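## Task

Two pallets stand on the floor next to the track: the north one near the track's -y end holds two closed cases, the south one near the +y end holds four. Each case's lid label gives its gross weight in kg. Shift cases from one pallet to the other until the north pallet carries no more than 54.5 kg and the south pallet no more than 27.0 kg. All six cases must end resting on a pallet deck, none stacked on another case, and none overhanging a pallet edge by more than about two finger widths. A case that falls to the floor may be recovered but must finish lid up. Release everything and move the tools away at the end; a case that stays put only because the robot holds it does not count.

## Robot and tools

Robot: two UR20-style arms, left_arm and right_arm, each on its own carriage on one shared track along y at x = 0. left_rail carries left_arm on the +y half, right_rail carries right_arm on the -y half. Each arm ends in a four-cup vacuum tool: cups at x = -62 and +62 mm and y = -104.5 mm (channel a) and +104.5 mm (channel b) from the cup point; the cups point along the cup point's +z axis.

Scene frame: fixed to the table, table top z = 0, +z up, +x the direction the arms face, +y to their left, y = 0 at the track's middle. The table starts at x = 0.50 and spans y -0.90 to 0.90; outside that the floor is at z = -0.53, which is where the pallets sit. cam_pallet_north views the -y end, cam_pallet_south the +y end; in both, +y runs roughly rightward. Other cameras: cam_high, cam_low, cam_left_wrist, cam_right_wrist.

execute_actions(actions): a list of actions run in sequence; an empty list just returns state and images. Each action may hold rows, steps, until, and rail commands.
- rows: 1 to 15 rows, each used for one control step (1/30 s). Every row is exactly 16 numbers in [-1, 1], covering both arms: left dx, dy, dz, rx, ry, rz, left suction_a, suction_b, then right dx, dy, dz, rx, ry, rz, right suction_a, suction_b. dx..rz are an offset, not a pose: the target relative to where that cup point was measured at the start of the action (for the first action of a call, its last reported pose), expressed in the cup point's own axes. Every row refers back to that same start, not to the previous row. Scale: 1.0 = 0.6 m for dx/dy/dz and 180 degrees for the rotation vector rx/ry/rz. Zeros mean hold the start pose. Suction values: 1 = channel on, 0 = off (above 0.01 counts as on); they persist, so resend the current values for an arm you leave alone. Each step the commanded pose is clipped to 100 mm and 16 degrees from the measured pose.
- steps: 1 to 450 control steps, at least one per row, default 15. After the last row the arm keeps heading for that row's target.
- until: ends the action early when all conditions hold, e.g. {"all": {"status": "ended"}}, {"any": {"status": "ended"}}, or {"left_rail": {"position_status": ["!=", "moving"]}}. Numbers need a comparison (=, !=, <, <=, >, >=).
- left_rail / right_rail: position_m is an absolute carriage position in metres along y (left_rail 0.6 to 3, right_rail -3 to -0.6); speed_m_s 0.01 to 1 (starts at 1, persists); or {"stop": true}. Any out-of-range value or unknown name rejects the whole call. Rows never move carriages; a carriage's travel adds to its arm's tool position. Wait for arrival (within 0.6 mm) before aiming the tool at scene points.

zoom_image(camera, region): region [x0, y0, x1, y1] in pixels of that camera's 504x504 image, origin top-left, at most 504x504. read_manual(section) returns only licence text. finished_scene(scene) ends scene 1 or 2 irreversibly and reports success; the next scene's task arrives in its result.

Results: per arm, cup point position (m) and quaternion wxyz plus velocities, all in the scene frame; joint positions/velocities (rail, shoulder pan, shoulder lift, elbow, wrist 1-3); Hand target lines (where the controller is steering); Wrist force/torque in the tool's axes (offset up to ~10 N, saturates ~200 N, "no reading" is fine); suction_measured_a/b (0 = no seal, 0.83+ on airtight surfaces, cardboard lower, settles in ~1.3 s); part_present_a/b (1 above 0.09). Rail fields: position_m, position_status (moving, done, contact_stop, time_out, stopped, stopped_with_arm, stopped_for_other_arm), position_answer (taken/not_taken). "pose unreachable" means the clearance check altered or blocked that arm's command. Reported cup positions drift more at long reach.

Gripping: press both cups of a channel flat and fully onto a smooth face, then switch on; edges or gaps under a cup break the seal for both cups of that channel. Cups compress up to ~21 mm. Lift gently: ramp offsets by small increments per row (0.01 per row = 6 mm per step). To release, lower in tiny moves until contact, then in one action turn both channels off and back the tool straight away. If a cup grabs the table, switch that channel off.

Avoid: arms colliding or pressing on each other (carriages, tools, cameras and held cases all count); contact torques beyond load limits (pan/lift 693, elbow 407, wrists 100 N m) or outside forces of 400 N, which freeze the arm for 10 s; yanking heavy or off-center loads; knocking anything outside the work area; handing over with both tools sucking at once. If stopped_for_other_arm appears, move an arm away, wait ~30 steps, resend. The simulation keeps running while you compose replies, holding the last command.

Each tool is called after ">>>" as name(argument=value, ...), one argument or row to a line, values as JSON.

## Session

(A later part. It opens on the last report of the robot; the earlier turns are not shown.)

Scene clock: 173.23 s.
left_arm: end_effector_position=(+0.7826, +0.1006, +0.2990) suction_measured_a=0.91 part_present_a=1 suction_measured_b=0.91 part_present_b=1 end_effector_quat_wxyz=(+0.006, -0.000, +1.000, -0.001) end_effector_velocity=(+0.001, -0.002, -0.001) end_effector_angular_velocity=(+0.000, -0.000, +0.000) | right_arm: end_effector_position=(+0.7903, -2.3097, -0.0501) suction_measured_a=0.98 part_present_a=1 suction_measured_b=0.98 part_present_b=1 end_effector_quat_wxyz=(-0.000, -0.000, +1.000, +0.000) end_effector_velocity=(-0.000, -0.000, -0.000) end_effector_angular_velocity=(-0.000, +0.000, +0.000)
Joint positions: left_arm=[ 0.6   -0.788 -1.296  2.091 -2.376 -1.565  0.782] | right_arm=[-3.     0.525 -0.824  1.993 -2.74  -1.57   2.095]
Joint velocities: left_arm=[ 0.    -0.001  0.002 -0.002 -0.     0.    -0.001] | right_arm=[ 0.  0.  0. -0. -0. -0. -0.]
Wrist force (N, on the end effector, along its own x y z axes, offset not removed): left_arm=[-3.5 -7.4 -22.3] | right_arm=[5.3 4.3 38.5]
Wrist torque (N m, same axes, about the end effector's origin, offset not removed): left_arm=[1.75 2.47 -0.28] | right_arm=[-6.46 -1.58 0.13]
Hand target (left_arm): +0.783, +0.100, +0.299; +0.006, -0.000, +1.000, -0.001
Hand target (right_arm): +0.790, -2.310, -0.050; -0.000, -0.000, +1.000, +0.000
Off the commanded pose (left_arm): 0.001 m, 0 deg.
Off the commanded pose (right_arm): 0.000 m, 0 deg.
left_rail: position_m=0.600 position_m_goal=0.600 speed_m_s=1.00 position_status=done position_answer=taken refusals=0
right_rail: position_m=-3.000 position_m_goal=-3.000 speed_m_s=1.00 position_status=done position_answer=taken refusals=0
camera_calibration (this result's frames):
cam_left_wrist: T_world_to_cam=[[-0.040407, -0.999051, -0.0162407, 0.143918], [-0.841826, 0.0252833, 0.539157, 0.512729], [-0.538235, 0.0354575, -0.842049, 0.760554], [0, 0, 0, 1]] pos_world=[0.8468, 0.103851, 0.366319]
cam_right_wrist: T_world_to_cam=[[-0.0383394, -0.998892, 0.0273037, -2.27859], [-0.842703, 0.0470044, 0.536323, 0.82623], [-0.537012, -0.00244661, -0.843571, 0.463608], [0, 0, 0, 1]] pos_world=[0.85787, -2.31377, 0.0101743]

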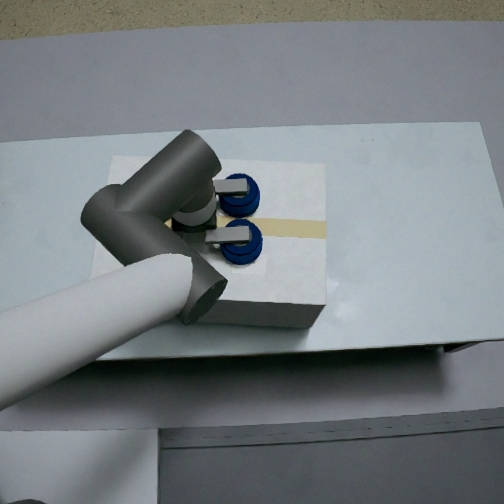

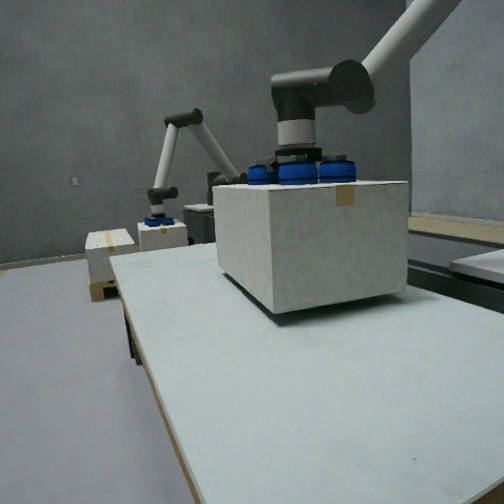

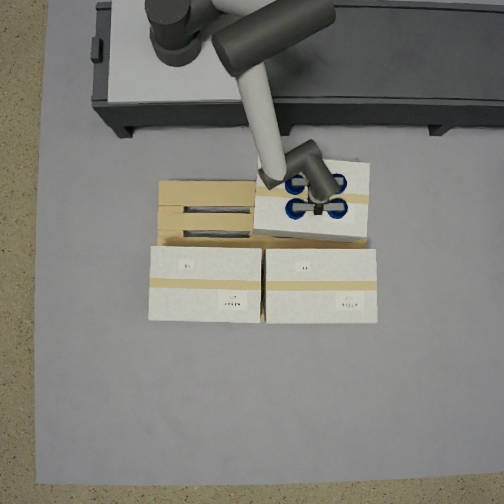

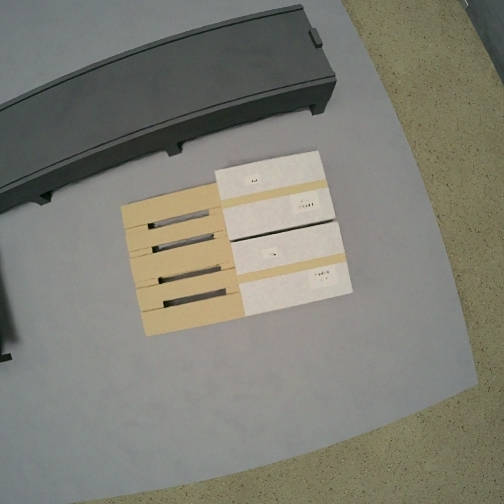

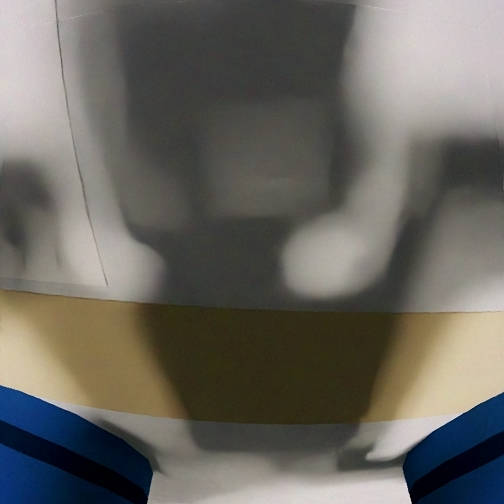

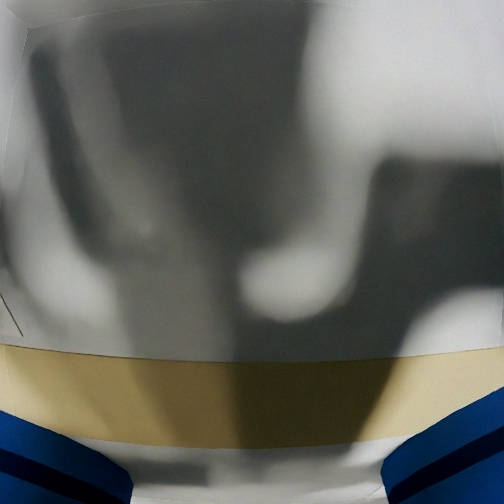

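>>> execute_actions(
  actions=[
    {"rows": [[0,0,0.06,0,0,0,1,1,-0.075,0.075,0.06,0,0,0,1,1]], "steps": 30},
  ],
)

Scene clock: 189.37 s.
left_arm: end_effector_position=(+0.7832, +0.0997, +0.2678) suction_measured_a=0.91 part_present_a=1 suction_measured_b=0.91 part_present_b=1 end_effector_quat_wxyz=(+0.005, +0.000, +1.000, -0.002) end_effector_velocity=(-0.000, -0.000, +0.000) end_effector_angular_velocity=(-0.000, +0.000, -0.000) | right_arm: end_effector_position=(+0.8352, -2.2647, -0.0861) suction_measured_a=0.98 part_present_a=1 suction_measured_b=0.98 part_present_b=1 end_effector_quat_wxyz=(-0.000, -0.000, +1.000, +0.000) end_effector_velocity=(-0.000, -0.000, -0.000) end_effector_angular_velocity=(-0.000, +0.000, +0.000)
Joint positions: left_arm=[ 0.6   -0.788 -1.265  2.107 -2.424 -1.567  0.783] | right_arm=[-3.    0.54 -0.75  1.89 -2.71 -1.57  2.11]
Joint velocities: left_arm=[ 0.  0. -0.  0.  0. -0.  0.] | right_arm=[ 0. -0.  0. -0.  0. -0. -0.]
Wrist force (N, on the end effector, along its own x y z axes, offset not removed): left_arm=[9.5 2.5 -69.3] | right_arm=[-2.4 4.3 42.0]
Wrist torque (N m, same axes, about the end effector's origin, offset not removed): left_arm=[-7.43 13.74 -0.95] | right_arm=[-6.29 -0.50 0.31]
Hand target (left_arm): +0.783, +0.100, +0.268; +0.005, +0.000, +1.000, -0.002
Hand target (right_arm): +0.835, -2.265, -0.086; -0.000, -0.000, +1.000, +0.000
Off the commanded pose (left_arm): 0.005 m, 0 deg.
Off the commanded pose (right_arm): 0.000 m, 0 deg.
FORCE FAULT: contact force on the left arm reached its limit, and that arm stopped for 10 seconds. The contact can be on any part of that arm, not only on its tool. That arm's remaining commands of this call were not run. That arm holds still and accepts commands again. Move the arm away from the contact; if what it grips holds it there, let go first. Pushing or pulling that hard again can fault the arm again.
left_rail: position_m=0.600 position_m_goal=0.600 speed_m_s=1.00 position_status=done position_answer=taken refusals=0
right_rail: position_m=-3.000 position_m_goal=-3.000 speed_m_s=1.00 position_status=done position_answer=taken refusals=0
camera_calibration (this result's frames):
cam_left_wrist: T_world_to_cam=[[-0.040914, -0.999058, -0.014431, 0.142506], [-0.841473, 0.0266656, 0.53964, 0.529542], [-0.538747, 0.0342221, -0.841772, 0.735152], [0, 0, 0, 1]] pos_world=[0.847487, 0.103093, 0.335125]
cam_right_wrist: T_world_to_cam=[[-0.0383392, -0.998891, 0.0273127, -2.23092], [-0.842698, 0.0470092, 0.536331, 0.881308], [-0.53702, -0.00245388, -0.843566, 0.457467], [0, 0, 0, 1]] pos_world=[0.902813, -2.26875, -0.0258362]

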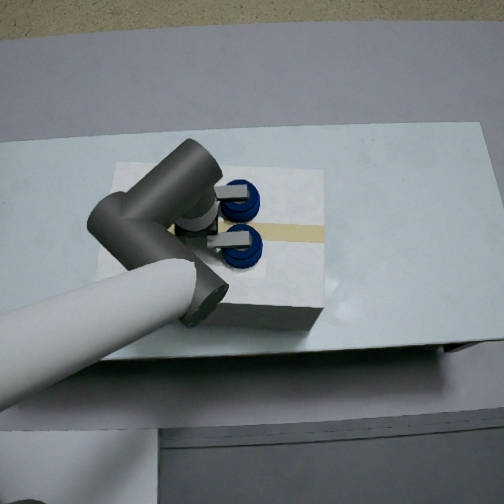

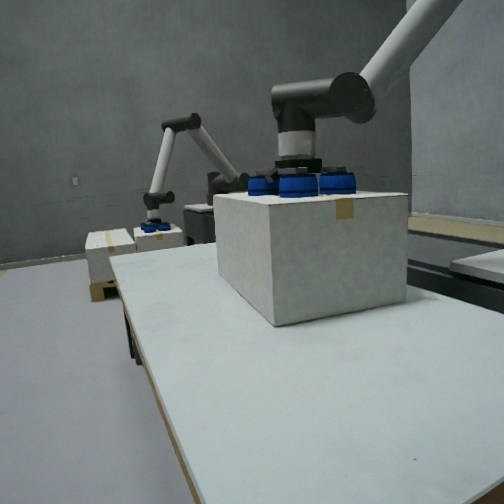

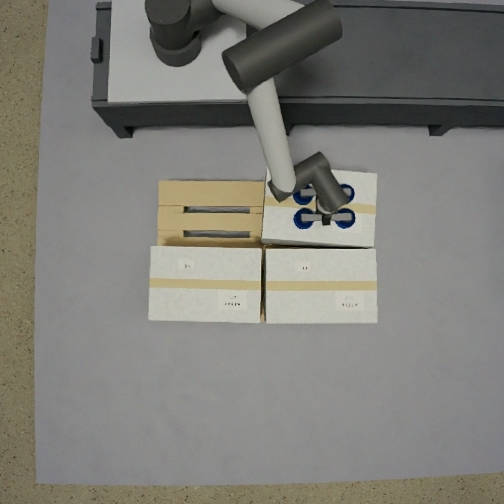

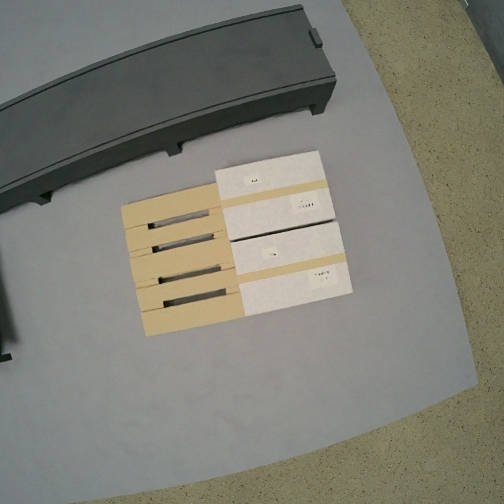

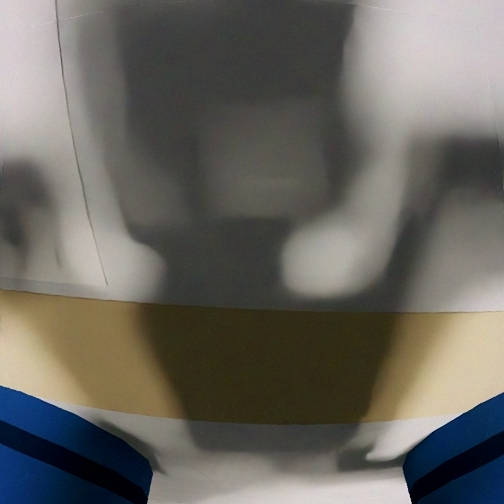

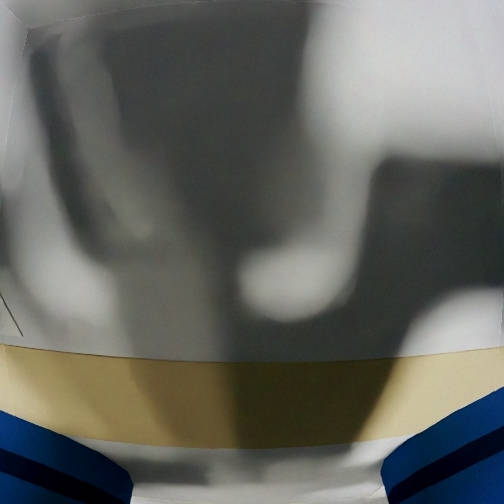

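>>> execute_actions(
  actions=[
    {"rows": [[0,0,-0.4,0,0,0,0,0,0,0,0.02,0,0,0,1,1],[0,0,-0.4,0,0,0,0,0,0,0,0.037,0,0,0,1,1]], "steps": 35},
  ],
)

Scene clock: 194.07 s.
left_arm: end_effector_position=(+0.7808, +0.1005, +0.5074) suction_measured_a=0.00 part_present_a=0 suction_measured_b=0.00 part_present_b=0 end_effector_quat_wxyz=(+0.005, +0.000, +1.000, -0.002) end_effector_velocity=(-0.000, -0.000, +0.002) end_effector_angular_velocity=(+0.000, +0.001, -0.000) | right_arm: end_effector_position=(+0.8352, -2.2647, -0.1083) suction_measured_a=0.98 part_present_a=1 suction_measured_b=0.98 part_present_b=1 end_effector_quat_wxyz=(-0.000, -0.000, +1.000, +0.000) end_effector_velocity=(-0.000, -0.000, -0.000) end_effector_angular_velocity=(-0.000, +0.000, -0.000)
Joint positions: left_arm=[ 0.6   -0.789 -1.458  1.941 -2.065 -1.567  0.782] | right_arm=[-3.     0.54  -0.726  1.887 -2.732 -1.57   2.11 ]
Joint velocities: left_arm=[ 0.    -0.    -0.001 -0.002  0.004 -0.    -0.   ] | right_arm=[ 0.  0.  0. -0. -0. -0.  0.]
Wrist force (N, on the end effector, along its own x y z axes, offset not removed): left_arm=[-0.9 -5.7 -1.4] | right_arm=[-0.5 3.9 37.1]
Wrist torque (N m, same axes, about the end effector's origin, offset not removed): left_arm=[-0.38 0.56 -0.35] | right_arm=[-6.43 -0.65 0.23]
Hand target (left_arm): +0.781, +0.100, +0.508; +0.005, +0.000, +1.000, -0.002
Hand target (right_arm): +0.835, -2.265, -0.108; -0.000, -0.000, +1.000, +0.000
Off the commanded pose (left_arm): 0.001 m, 0 deg.
Off the commanded pose (right_arm): 0.000 m, 0 deg.
left_rail: position_m=0.600 position_m_goal=0.600 speed_m_s=1.00 position_status=done position_answer=taken refusals=0
right_rail: position_m=-3.000 position_m_goal=-3.000 speed_m_s=1.00 position_status=done position_answer=taken refusals=0
camera_calibration (this result's frames):
cam_left_wrist: T_world_to_cam=[[-0.0409063, -0.999058, -0.0144704, 0.146603], [-0.841491, 0.0266389, 0.539615, 0.398245], [-0.538721, 0.0342504, -0.841788, 0.9355], [0, 0, 0, 1]] pos_world=[0.84509, 0.103815, 0.574715]
cam_right_wrist: T_world_to_cam=[[-0.0383407, -0.998891, 0.0273265, -2.23031], [-0.842708, 0.0470177, 0.536314, 0.89324], [-0.537004, -0.00246556, -0.843576, 0.438696], [0, 0, 0, 1]] pos_world=[0.90281, -2.26875, -0.0480379]

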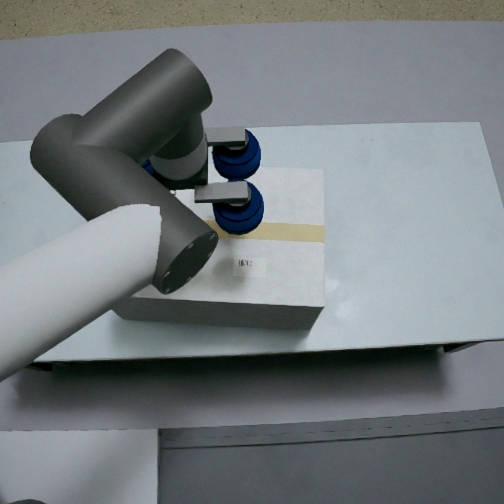

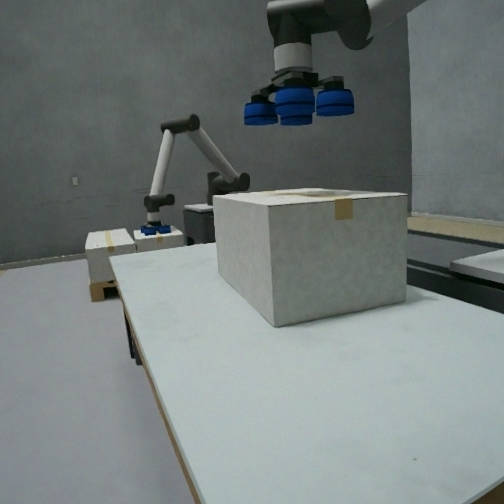

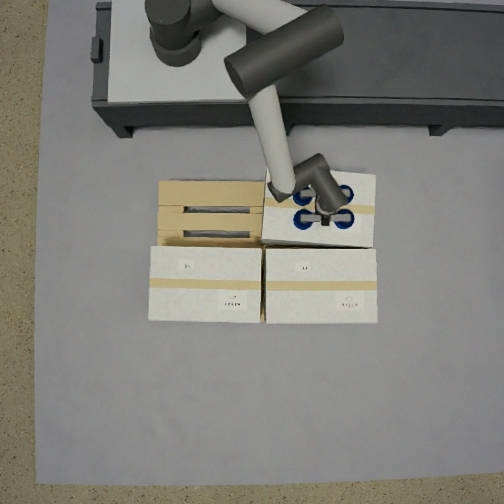

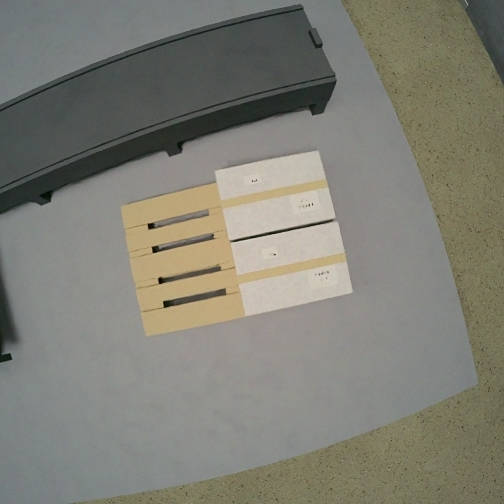

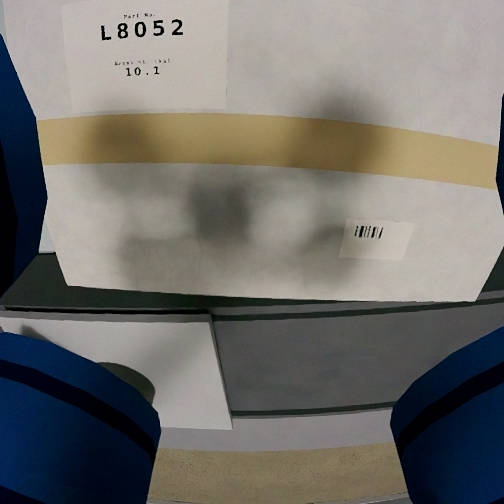

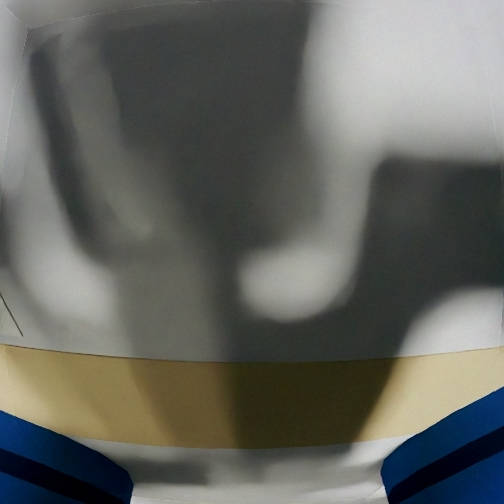

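Send the left arm away; lower right 6 mm more.

>>> execute_actions(
  actions=[
    {"rows": [[0,0,0,0,0,0,0,0,0,0,0.01,0,0,0,1,1]], "left_rail": {"position_m": 1.6}, "steps": 20},
  ],
)

Scene clock: 197.93 s.
left_arm: end_effector_position=(+0.7807, +0.4794, +0.5075) suction_measured_a=0.00 part_present_a=0 suction_measured_b=0.00 part_present_b=0 end_effector_quat_wxyz=(+0.005, +0.000, +1.000, -0.002) end_effector_velocity=(-0.000, +1.001, -0.000) end_effector_angular_velocity=(+0.000, +0.000, +0.000) | right_arm: end_effector_position=(+0.8352, -2.2647, -0.1143) suction_measured_a=0.98 part_present_a=1 suction_measured_b=0.98 part_present_b=1 end_effector_quat_wxyz=(-0.000, -0.000, +1.000, +0.000) end_effector_velocity=(+0.000, +0.000, -0.000) end_effector_angular_velocity=(+0.000, -0.000, +0.000)
Joint positions: left_arm=[ 0.979 -0.789 -1.458  1.941 -2.065 -1.567  0.782] | right_arm=[-3.     0.54  -0.719  1.886 -2.738 -1.57   2.11 ]
Joint velocities: left_arm=[ 1.001  0.    -0.     0.    -0.     0.     0.   ] | right_arm=[ 0. -0.  0. -0. -0.  0. -0.]
Wrist force (N, on the end effector, along its own x y z axes, offset not removed): left_arm=[-3.2 -1.4 -2.7] | right_arm=[0.3 -0.8 35.6]
Wrist torque (N m, same axes, about the end effector's origin, offset not removed): left_arm=[0.45 1.11 -0.46] | right_arm=[-7.04 -0.87 0.18]
Hand target (left_arm): +0.781, +0.534, +0.507; +0.005, +0.000, +1.000, -0.002
Hand target (right_arm): +0.835, -2.265, -0.114; -0.000, -0.000, +1.000, +0.000
Off the commanded pose (left_arm): 0.000 m, 0 deg.
Off the commanded pose (right_arm): 0.000 m, 0 deg.
left_rail: position_m=0.979 position_m_goal=1.600 speed_m_s=1.00 position_status=moving position_answer=taken refusals=0
right_rail: position_m=-3.000 position_m_goal=-3.000 speed_m_s=1.00 position_status=done position_answer=taken refusals=0
camera_calibration (this result's frames):
cam_left_wrist: T_world_to_cam=[[-0.0410135, -0.999056, -0.014337, 0.525234], [-0.841508, 0.0268025, 0.539579, 0.38795], [-0.538685, 0.0341947, -0.841813, 0.92258], [0, 0, 0, 1]] pos_world=[0.844985, 0.482792, 0.57484]
cam_right_wrist: T_world_to_cam=[[-0.0383401, -0.998892, 0.0272978, -2.23015], [-0.8427, 0.0470018, 0.536329, 0.896385], [-0.537017, -0.00244095, -0.843568, 0.433743], [0, 0, 0, 1]] pos_world=[0.902807, -2.26875, -0.0539873]

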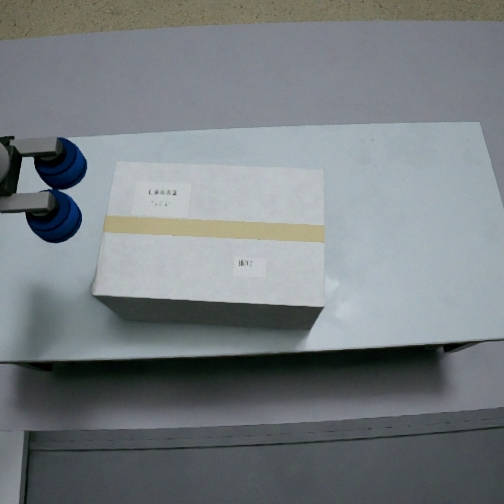

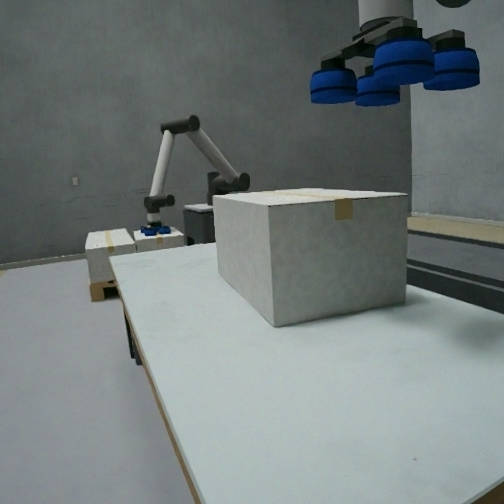

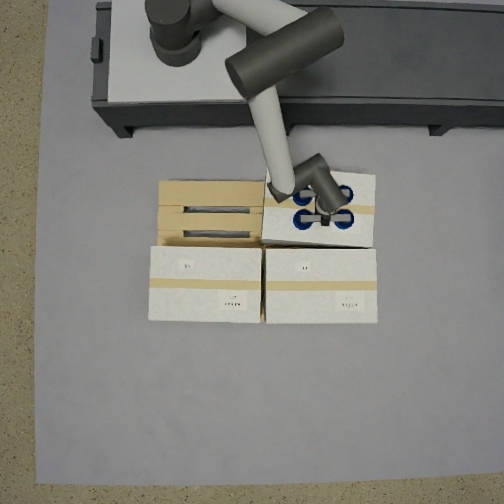

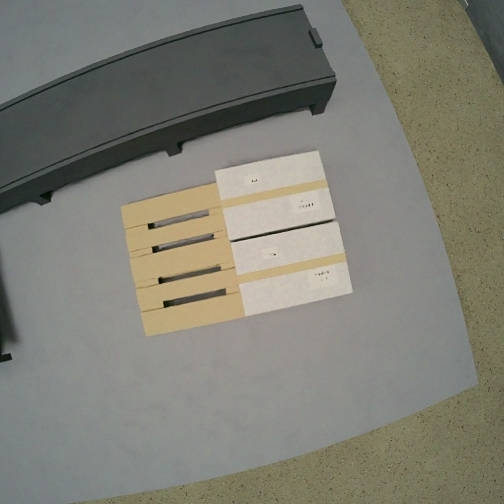

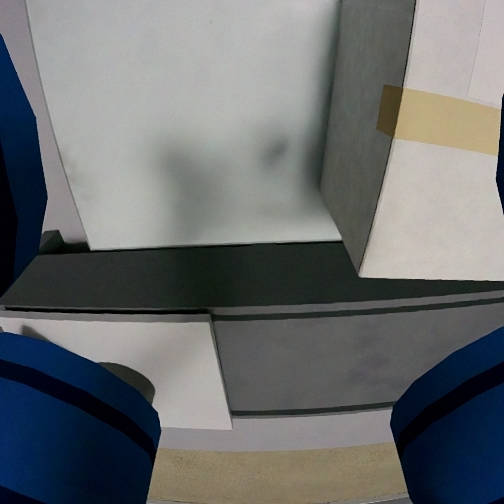

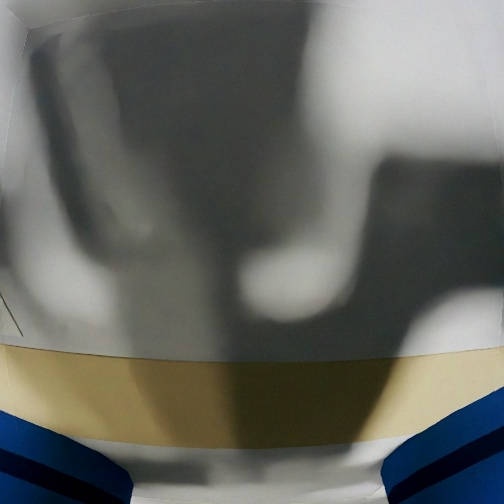

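>>> execute_actions(
  actions=[
    {"rows": [[0,0,0,0,0,0,0,0,0,0,0.008,0,0,0,1,1]], "steps": 15},
  ],
)

Scene clock: 200.80 s.
left_arm: end_effector_position=(+0.7807, +1.1002, +0.5074) suction_measured_a=0.00 part_present_a=0 suction_measured_b=0.00 part_present_b=0 end_effector_quat_wxyz=(+0.005, +0.000, +1.000, -0.002) end_effector_velocity=(-0.000, +0.000, +0.000) end_effector_angular_velocity=(-0.000, -0.000, -0.000) | right_arm: end_effector_position=(+0.8352, -2.2647, -0.1189) suction_measured_a=0.98 part_present_a=1 suction_measured_b=0.98 part_present_b=1 end_effector_quat_wxyz=(-0.000, -0.000, +1.000, +0.000) end_effector_velocity=(+0.000, +0.000, -0.001) end_effector_angular_velocity=(+0.000, -0.000, -0.000)
Joint positions: left_arm=[ 1.6   -0.789 -1.458  1.941 -2.065 -1.567  0.782] | right_arm=[-3.     0.54  -0.714  1.885 -2.742 -1.57   2.11 ]
Joint velocities: left_arm=[ 0. -0. -0.  0. -0.  0. -0.] | right_arm=[ 0.    -0.     0.001 -0.    -0.001  0.     0.   ]
Wrist force (N, on the end effector, along its own x y z axes, offset not removed): left_arm=[-5.7 -3.2 -4.0] | right_arm=[-1.7 4.0 37.6]
Wrist torque (N m, same axes, about the end effector's origin, offset not removed): left_arm=[0.11 1.36 -0.33] | right_arm=[-6.31 -0.61 0.15]
Hand target (left_arm): +0.781, +1.100, +0.508; +0.005, +0.000, +1.000, -0.002
Hand target (right_arm): +0.835, -2.265, -0.119; -0.000, -0.000, +1.000, +0.000
Off the commanded pose (left_arm): 0.000 m, 0 deg.
Off the commanded pose (right_arm): 0.000 m, 0 deg.
left_rail: position_m=1.600 position_m_goal=1.600 speed_m_s=1.00 position_status=done position_answer=taken refusals=0
right_rail: position_m=-3.000 position_m_goal=-3.000 speed_m_s=1.00 position_status=done position_answer=taken refusals=0
camera_calibration (this result's frames):
cam_left_wrist: T_world_to_cam=[[-0.04101, -0.999054, -0.0144913, 1.14546], [-0.841475, 0.0267141, 0.539635, 0.371485], [-0.538737, 0.0343245, -0.841775, 0.901129], [0, 0, 0, 1]] pos_world=[0.845042, 1.10352, 0.574681]
cam_right_wrist: T_world_to_cam=[[-0.0383408, -0.998891, 0.0273376, -2.23002], [-0.842708, 0.0470238, 0.536314, 0.898939], [-0.537005, -0.00247491, -0.843576, 0.42973], [0, 0, 0, 1]] pos_world=[0.902809, -2.26876, -0.0586403]

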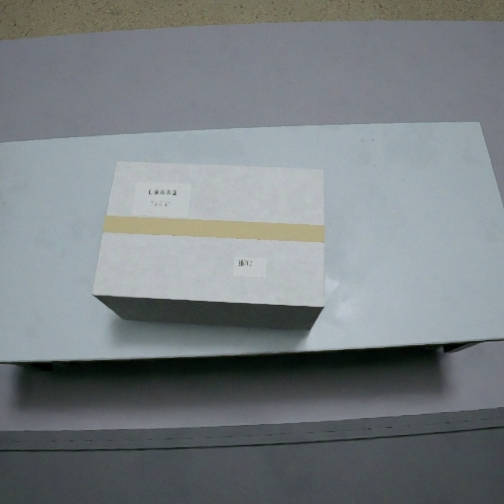

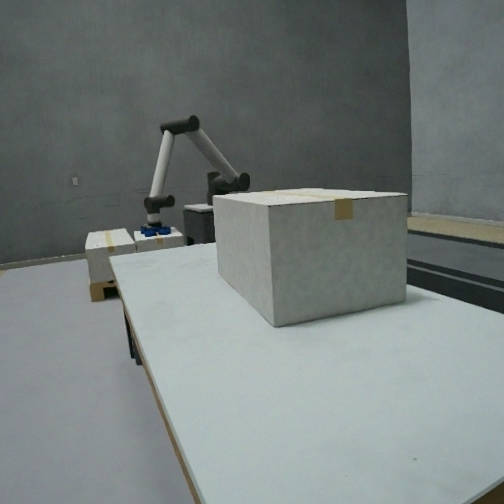

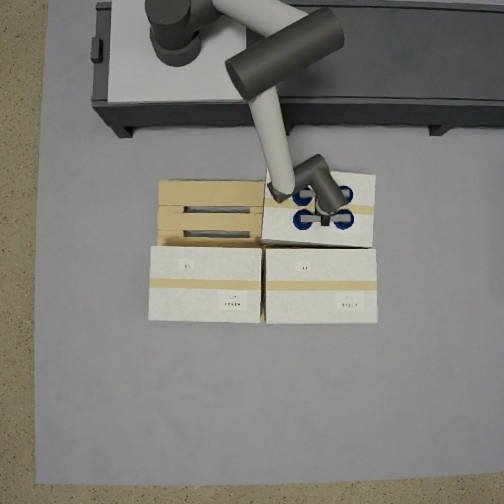

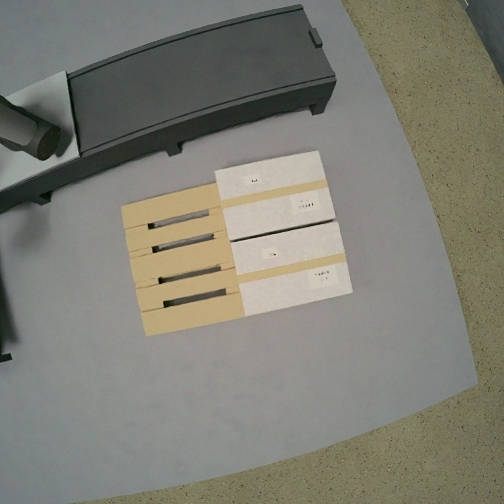

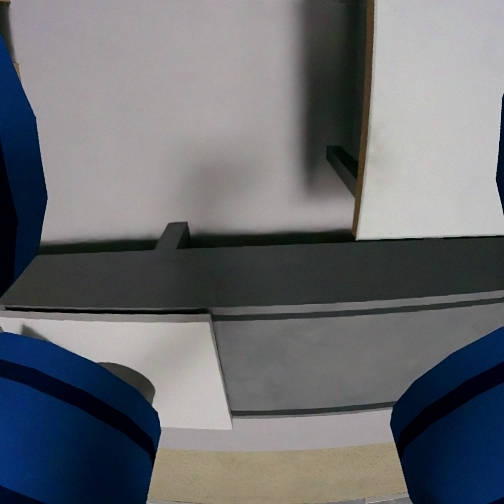

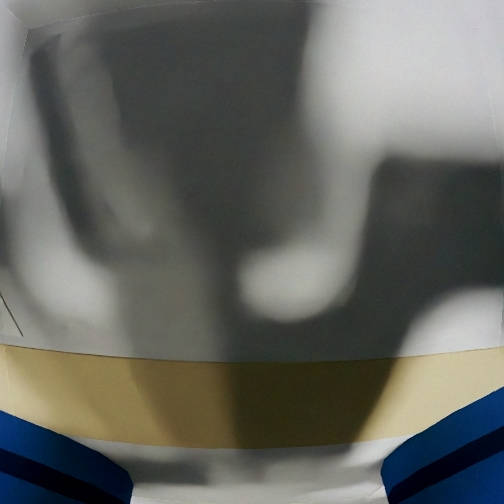

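>>> execute_actions(
  actions=[
    {"rows": [[0,0,0,0,0,0,0,0,0,0,0.008,0,0,0,1,1]], "steps": 15},
  ],
)

Scene clock: 204.20 s.
left_arm: end_effector_position=(+0.7807, +1.1002, +0.5075) suction_measured_a=0.00 part_present_a=0 suction_measured_b=0.00 part_present_b=0 end_effector_quat_wxyz=(+0.005, +0.000, +1.000, -0.002) end_effector_velocity=(-0.000, +0.000, +0.000) end_effector_angular_velocity=(-0.000, -0.000, +0.000) | right_arm: end_effector_position=(+0.8352, -2.2647, -0.1236) suction_measured_a=0.98 part_present_a=1 suction_measured_b=0.98 part_present_b=1 end_effector_quat_wxyz=(-0.000, -0.000, +1.000, +0.000) end_effector_velocity=(+0.000, +0.000, -0.001) end_effector_angular_velocity=(+0.000, -0.000, -0.000)
Joint positions: left_arm=[ 1.6   -0.789 -1.458  1.941 -2.065 -1.567  0.782] | right_arm=[-3.     0.54  -0.709  1.884 -2.746 -1.57   2.11 ]
Joint velocities: left_arm=[ 0. -0. -0.  0. -0.  0. -0.] | right_arm=[ 0.     0.     0.001 -0.    -0.001 -0.     0.   ]
Wrist force (N, on the end effector, along its own x y z axes, offset not removed): left_arm=[-7.0 -6.8 -4.9] | right_arm=[1.3 4.3 34.9]
Wrist torque (N m, same axes, about the end effector's origin, offset not removed): left_arm=[-0.46 1.31 -0.40] | right_arm=[-6.32 -1.01 0.22]
Hand target (left_arm): +0.781, +1.100, +0.507; +0.005, +0.000, +1.000, -0.002
Hand target (right_arm): +0.835, -2.265, -0.124; -0.000, -0.000, +1.000, +0.000
Off the commanded pose (left_arm): 0.000 m, 0 deg.
Off the commanded pose (right_arm): 0.000 m, 0 deg.
left_rail: position_m=1.600 position_m_goal=1.600 speed_m_s=1.00 position_status=done position_answer=taken refusals=0
right_rail: position_m=-3.000 position_m_goal=-3.000 speed_m_s=1.00 position_status=done position_answer=taken refusals=0
camera_calibration (this result's frames):
cam_left_wrist: T_world_to_cam=[[-0.0410133, -0.999056, -0.0143327, 1.14541], [-0.841511, 0.0268049, 0.539575, 0.371313], [-0.538681, 0.0341909, -0.841816, 0.901362], [0, 0, 0, 1]] pos_world=[0.844988, 1.10355, 0.574846]
cam_right_wrist: T_world_to_cam=[[-0.0383399, -0.998892, 0.0273028, -2.22989], [-0.842691, 0.0470044, 0.536341, 0.901374], [-0.53703, -0.00244459, -0.84356, 0.425889], [0, 0, 0, 1]] pos_world=[0.902801, -2.26875, -0.0632991]

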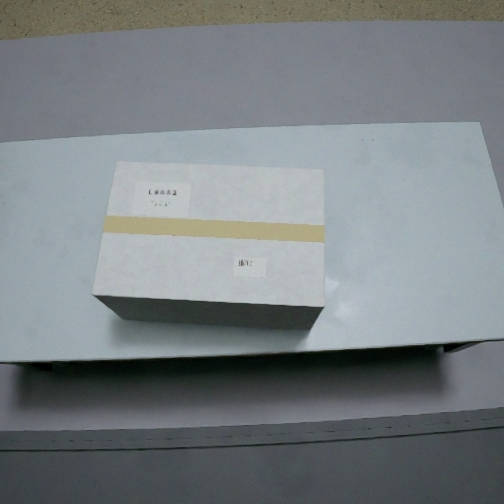

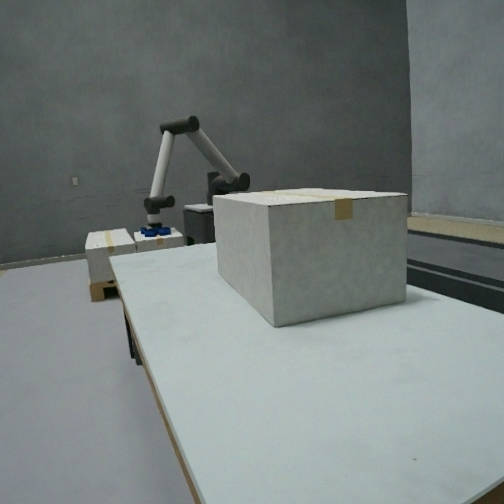

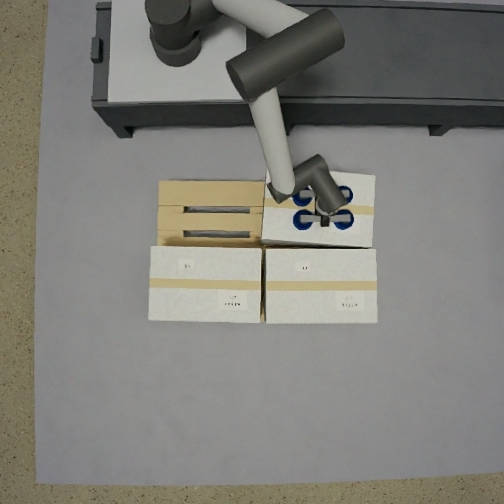

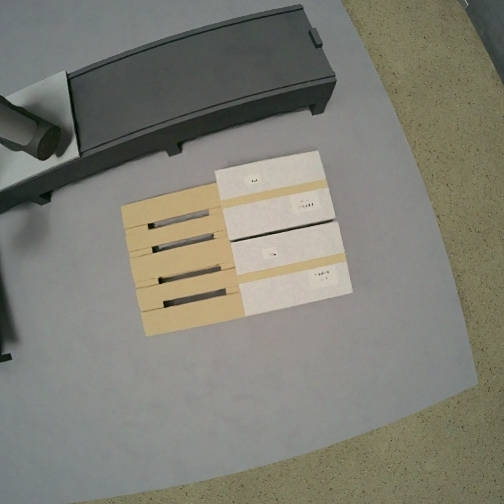

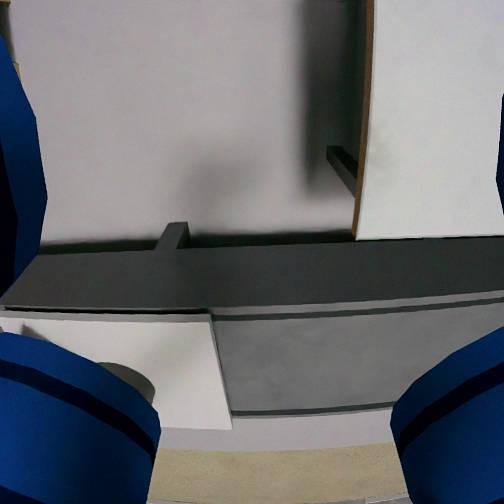

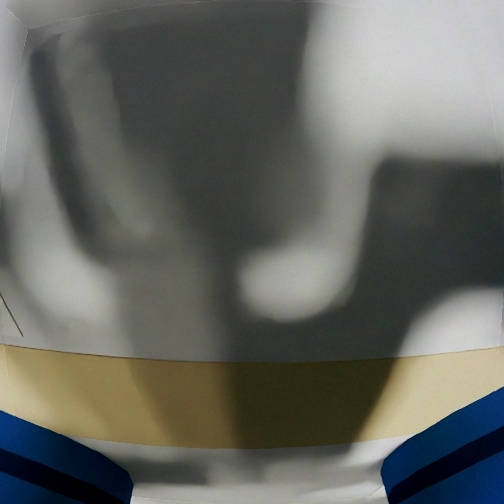

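>>> execute_actions(
  actions=[
    {"rows": [[0,0,0,0,0,0,0,0,0,0,0.008,0,0,0,1,1]], "steps": 15},
  ],
)

Scene clock: 208.70 s.
left_arm: end_effector_position=(+0.7807, +1.1002, +0.5074) suction_measured_a=0.00 part_present_a=0 suction_measured_b=0.00 part_present_b=0 end_effector_quat_wxyz=(+0.005, +0.000, +1.000, -0.002) end_effector_velocity=(-0.000, +0.000, +0.000) end_effector_angular_velocity=(-0.000, -0.000, +0.000) | right_arm: end_effector_position=(+0.8352, -2.2647, -0.1282) suction_measured_a=0.98 part_present_a=1 suction_measured_b=0.98 part_present_b=1 end_effector_quat_wxyz=(-0.000, -0.000, +1.000, +0.000) end_effector_velocity=(+0.000, +0.000, -0.001) end_effector_angular_velocity=(+0.000, -0.000, +0.000)
Joint positions: left_arm=[ 1.6   -0.789 -1.458  1.941 -2.065 -1.567  0.782] | right_arm=[-3.     0.54  -0.703  1.883 -2.751 -1.57   2.11 ]
Joint velocities: left_arm=[ 0.  0. -0.  0. -0. -0. -0.] | right_arm=[ 0.    -0.     0.001 -0.    -0.001  0.    -0.   ]
Wrist force (N, on the end effector, along its own x y z axes, offset not removed): left_arm=[-1.7 -4.1 -4.9] | right_arm=[1.4 -1.3 42.6]
Wrist torque (N m, same axes, about the end effector's origin, offset not removed): left_arm=[-0.17 0.61 -0.43] | right_arm=[-7.04 -1.08 0.20]
Hand target (left_arm): +0.781, +1.100, +0.508; +0.005, +0.000, +1.000, -0.002
Hand target (right_arm): +0.835, -2.265, -0.128; -0.000, -0.000, +1.000, +0.000
Off the commanded pose (left_arm): 0.000 m, 0 deg.
Off the commanded pose (right_arm): 0.000 m, 0 deg.
left_rail: position_m=1.600 position_m_goal=1.600 speed_m_s=1.00 position_status=done position_answer=taken refusals=0
right_rail: position_m=-3.000 position_m_goal=-3.000 speed_m_s=1.00 position_status=done position_answer=taken refusals=0
camera_calibration (this result's frames):
cam_left_wrist: T_world_to_cam=[[-0.0410136, -0.999053, -0.0144913, 1.14546], [-0.841475, 0.0267173, 0.539634, 0.37148], [-0.538736, 0.0343264, -0.841775, 0.901126], [0, 0, 0, 1]] pos_world=[0.84504, 1.10352, 0.574681]
cam_right_wrist: T_world_to_cam=[[-0.0383403, -0.99889, 0.0273515, -2.22977], [-0.842702, 0.0470309, 0.536321, 0.903943], [-0.537013, -0.0024864, -0.843571, 0.421852], [0, 0, 0, 1]] pos_world=[0.902805, -2.26876, -0.0679544]

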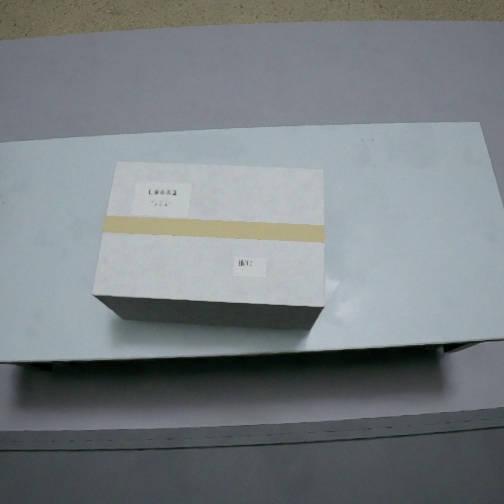

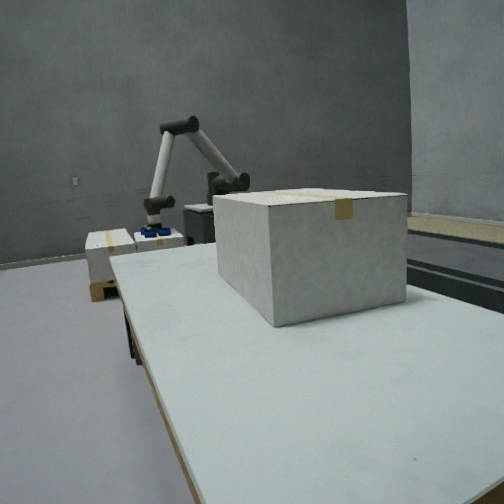

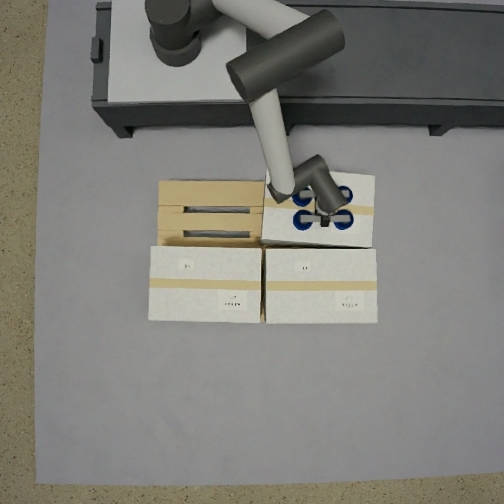

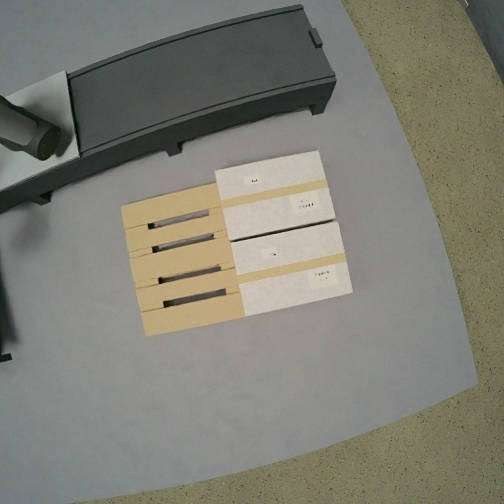

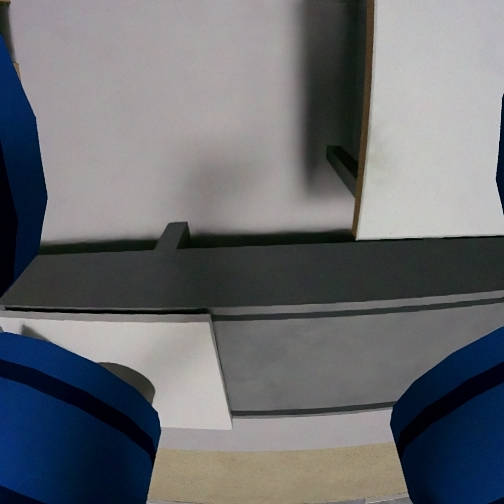

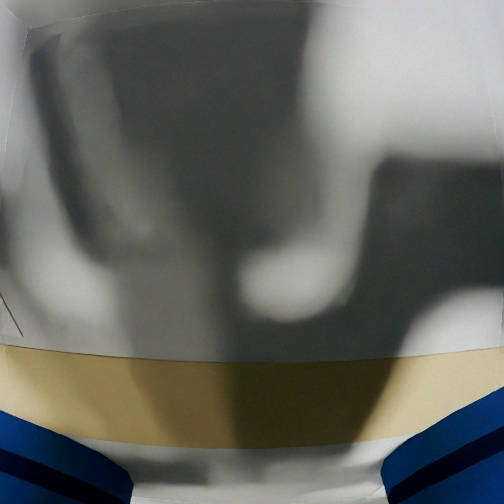

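>>> execute_actions(
  actions=[
    {"rows": [[0,0,0,0,0,0,0,0,0,0,0.008,0,0,0,1,1]], "steps": 15},
  ],
)

Scene clock: 211.70 s.
left_arm: end_effector_position=(+0.7807, +1.1002, +0.5075) suction_measured_a=0.00 part_present_a=0 suction_measured_b=0.00 part_present_b=0 end_effector_quat_wxyz=(+0.005, +0.000, +1.000, -0.002) end_effector_velocity=(-0.000, +0.000, +0.000) end_effector_angular_velocity=(-0.000, -0.000, +0.000) | right_arm: end_effector_position=(+0.8352, -2.2647, -0.1329) suction_measured_a=0.98 part_present_a=1 suction_measured_b=0.98 part_present_b=1 end_effector_quat_wxyz=(-0.000, -0.000, +1.000, +0.000) end_effector_velocity=(+0.000, +0.000, -0.001) end_effector_angular_velocity=(+0.000, -0.000, +0.000)
Joint positions: left_arm=[ 1.6   -0.789 -1.458  1.941 -2.065 -1.567  0.782] | right_arm=[-3.     0.54  -0.698  1.882 -2.755 -1.57   2.11 ]
Joint velocities: left_arm=[ 0.  0. -0.  0. -0.  0. -0.] | right_arm=[ 0.     0.     0.001 -0.    -0.001 -0.    -0.   ]
Wrist force (N, on the end effector, along its own x y z axes, offset not removed): left_arm=[-1.7 -6.5 -9.4] | right_arm=[-0.5 1.0 39.9]
Wrist torque (N m, same axes, about the end effector's origin, offset not removed): left_arm=[-0.28 0.78 -0.30] | right_arm=[-6.77 -0.71 0.33]
Hand target (left_arm): +0.781, +1.100, +0.507; +0.005, +0.000, +1.000, -0.002
Hand target (right_arm): +0.835, -2.265, -0.133; -0.000, -0.000, +1.000, +0.000
Off the commanded pose (left_arm): 0.000 m, 0 deg.
Off the commanded pose (right_arm): 0.000 m, 0 deg.
left_rail: position_m=1.600 position_m_goal=1.600 speed_m_s=1.00 position_status=done position_answer=taken refusals=0
right_rail: position_m=-3.000 position_m_goal=-3.000 speed_m_s=1.00 position_status=done position_answer=taken refusals=0
camera_calibration (this result's frames):
cam_left_wrist: T_world_to_cam=[[-0.0410134, -0.999056, -0.0143329, 1.14541], [-0.841511, 0.0268049, 0.539575, 0.371313], [-0.538681, 0.0341911, -0.841815, 0.901362], [0, 0, 0, 1]] pos_world=[0.844988, 1.10355, 0.574846]
cam_right_wrist: T_world_to_cam=[[-0.0383395, -0.998892, 0.027309, -2.22964], [-0.842684, 0.0470075, 0.536353, 0.906366], [-0.537042, -0.00244929, -0.843552, 0.418029], [0, 0, 0, 1]] pos_world=[0.902796, -2.26875, -0.0726137]

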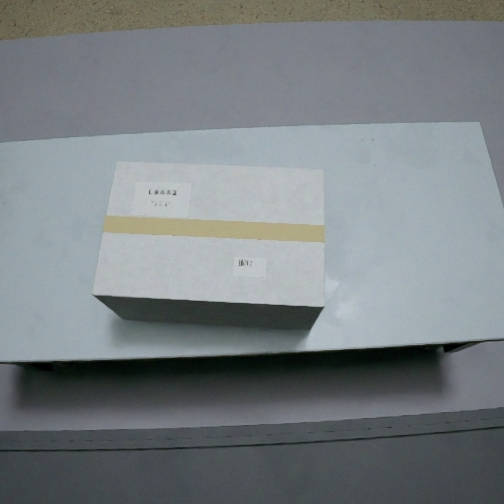

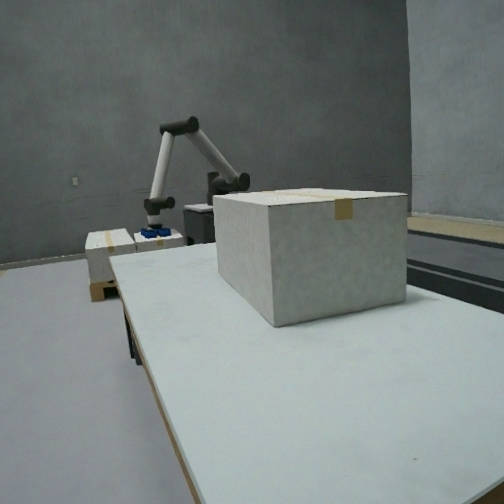

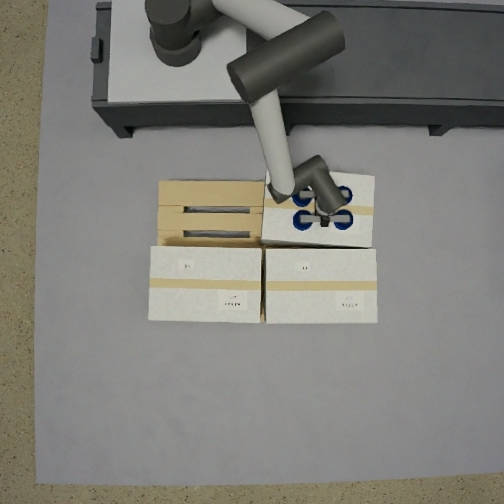

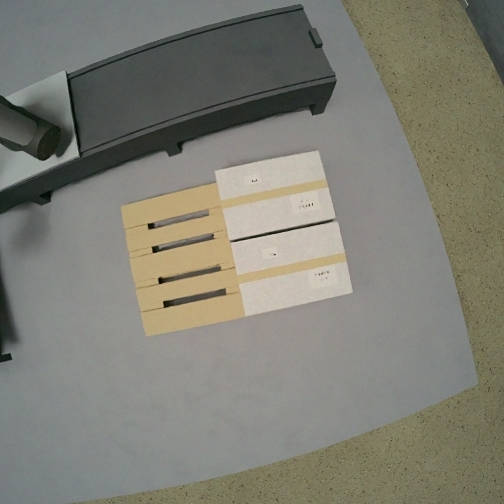

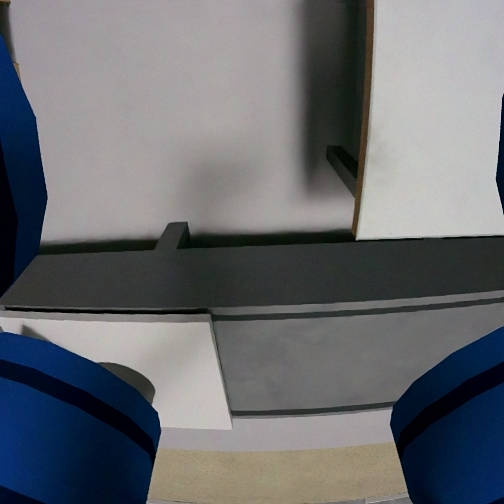

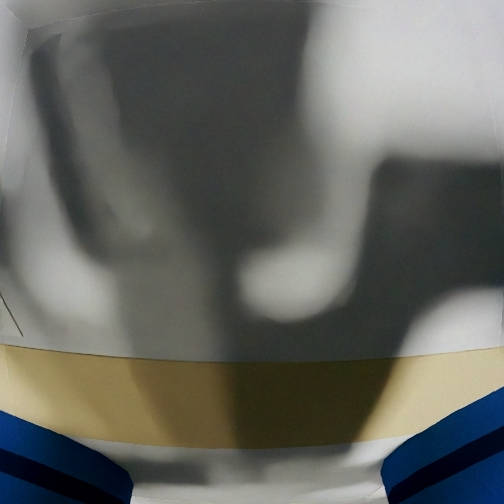

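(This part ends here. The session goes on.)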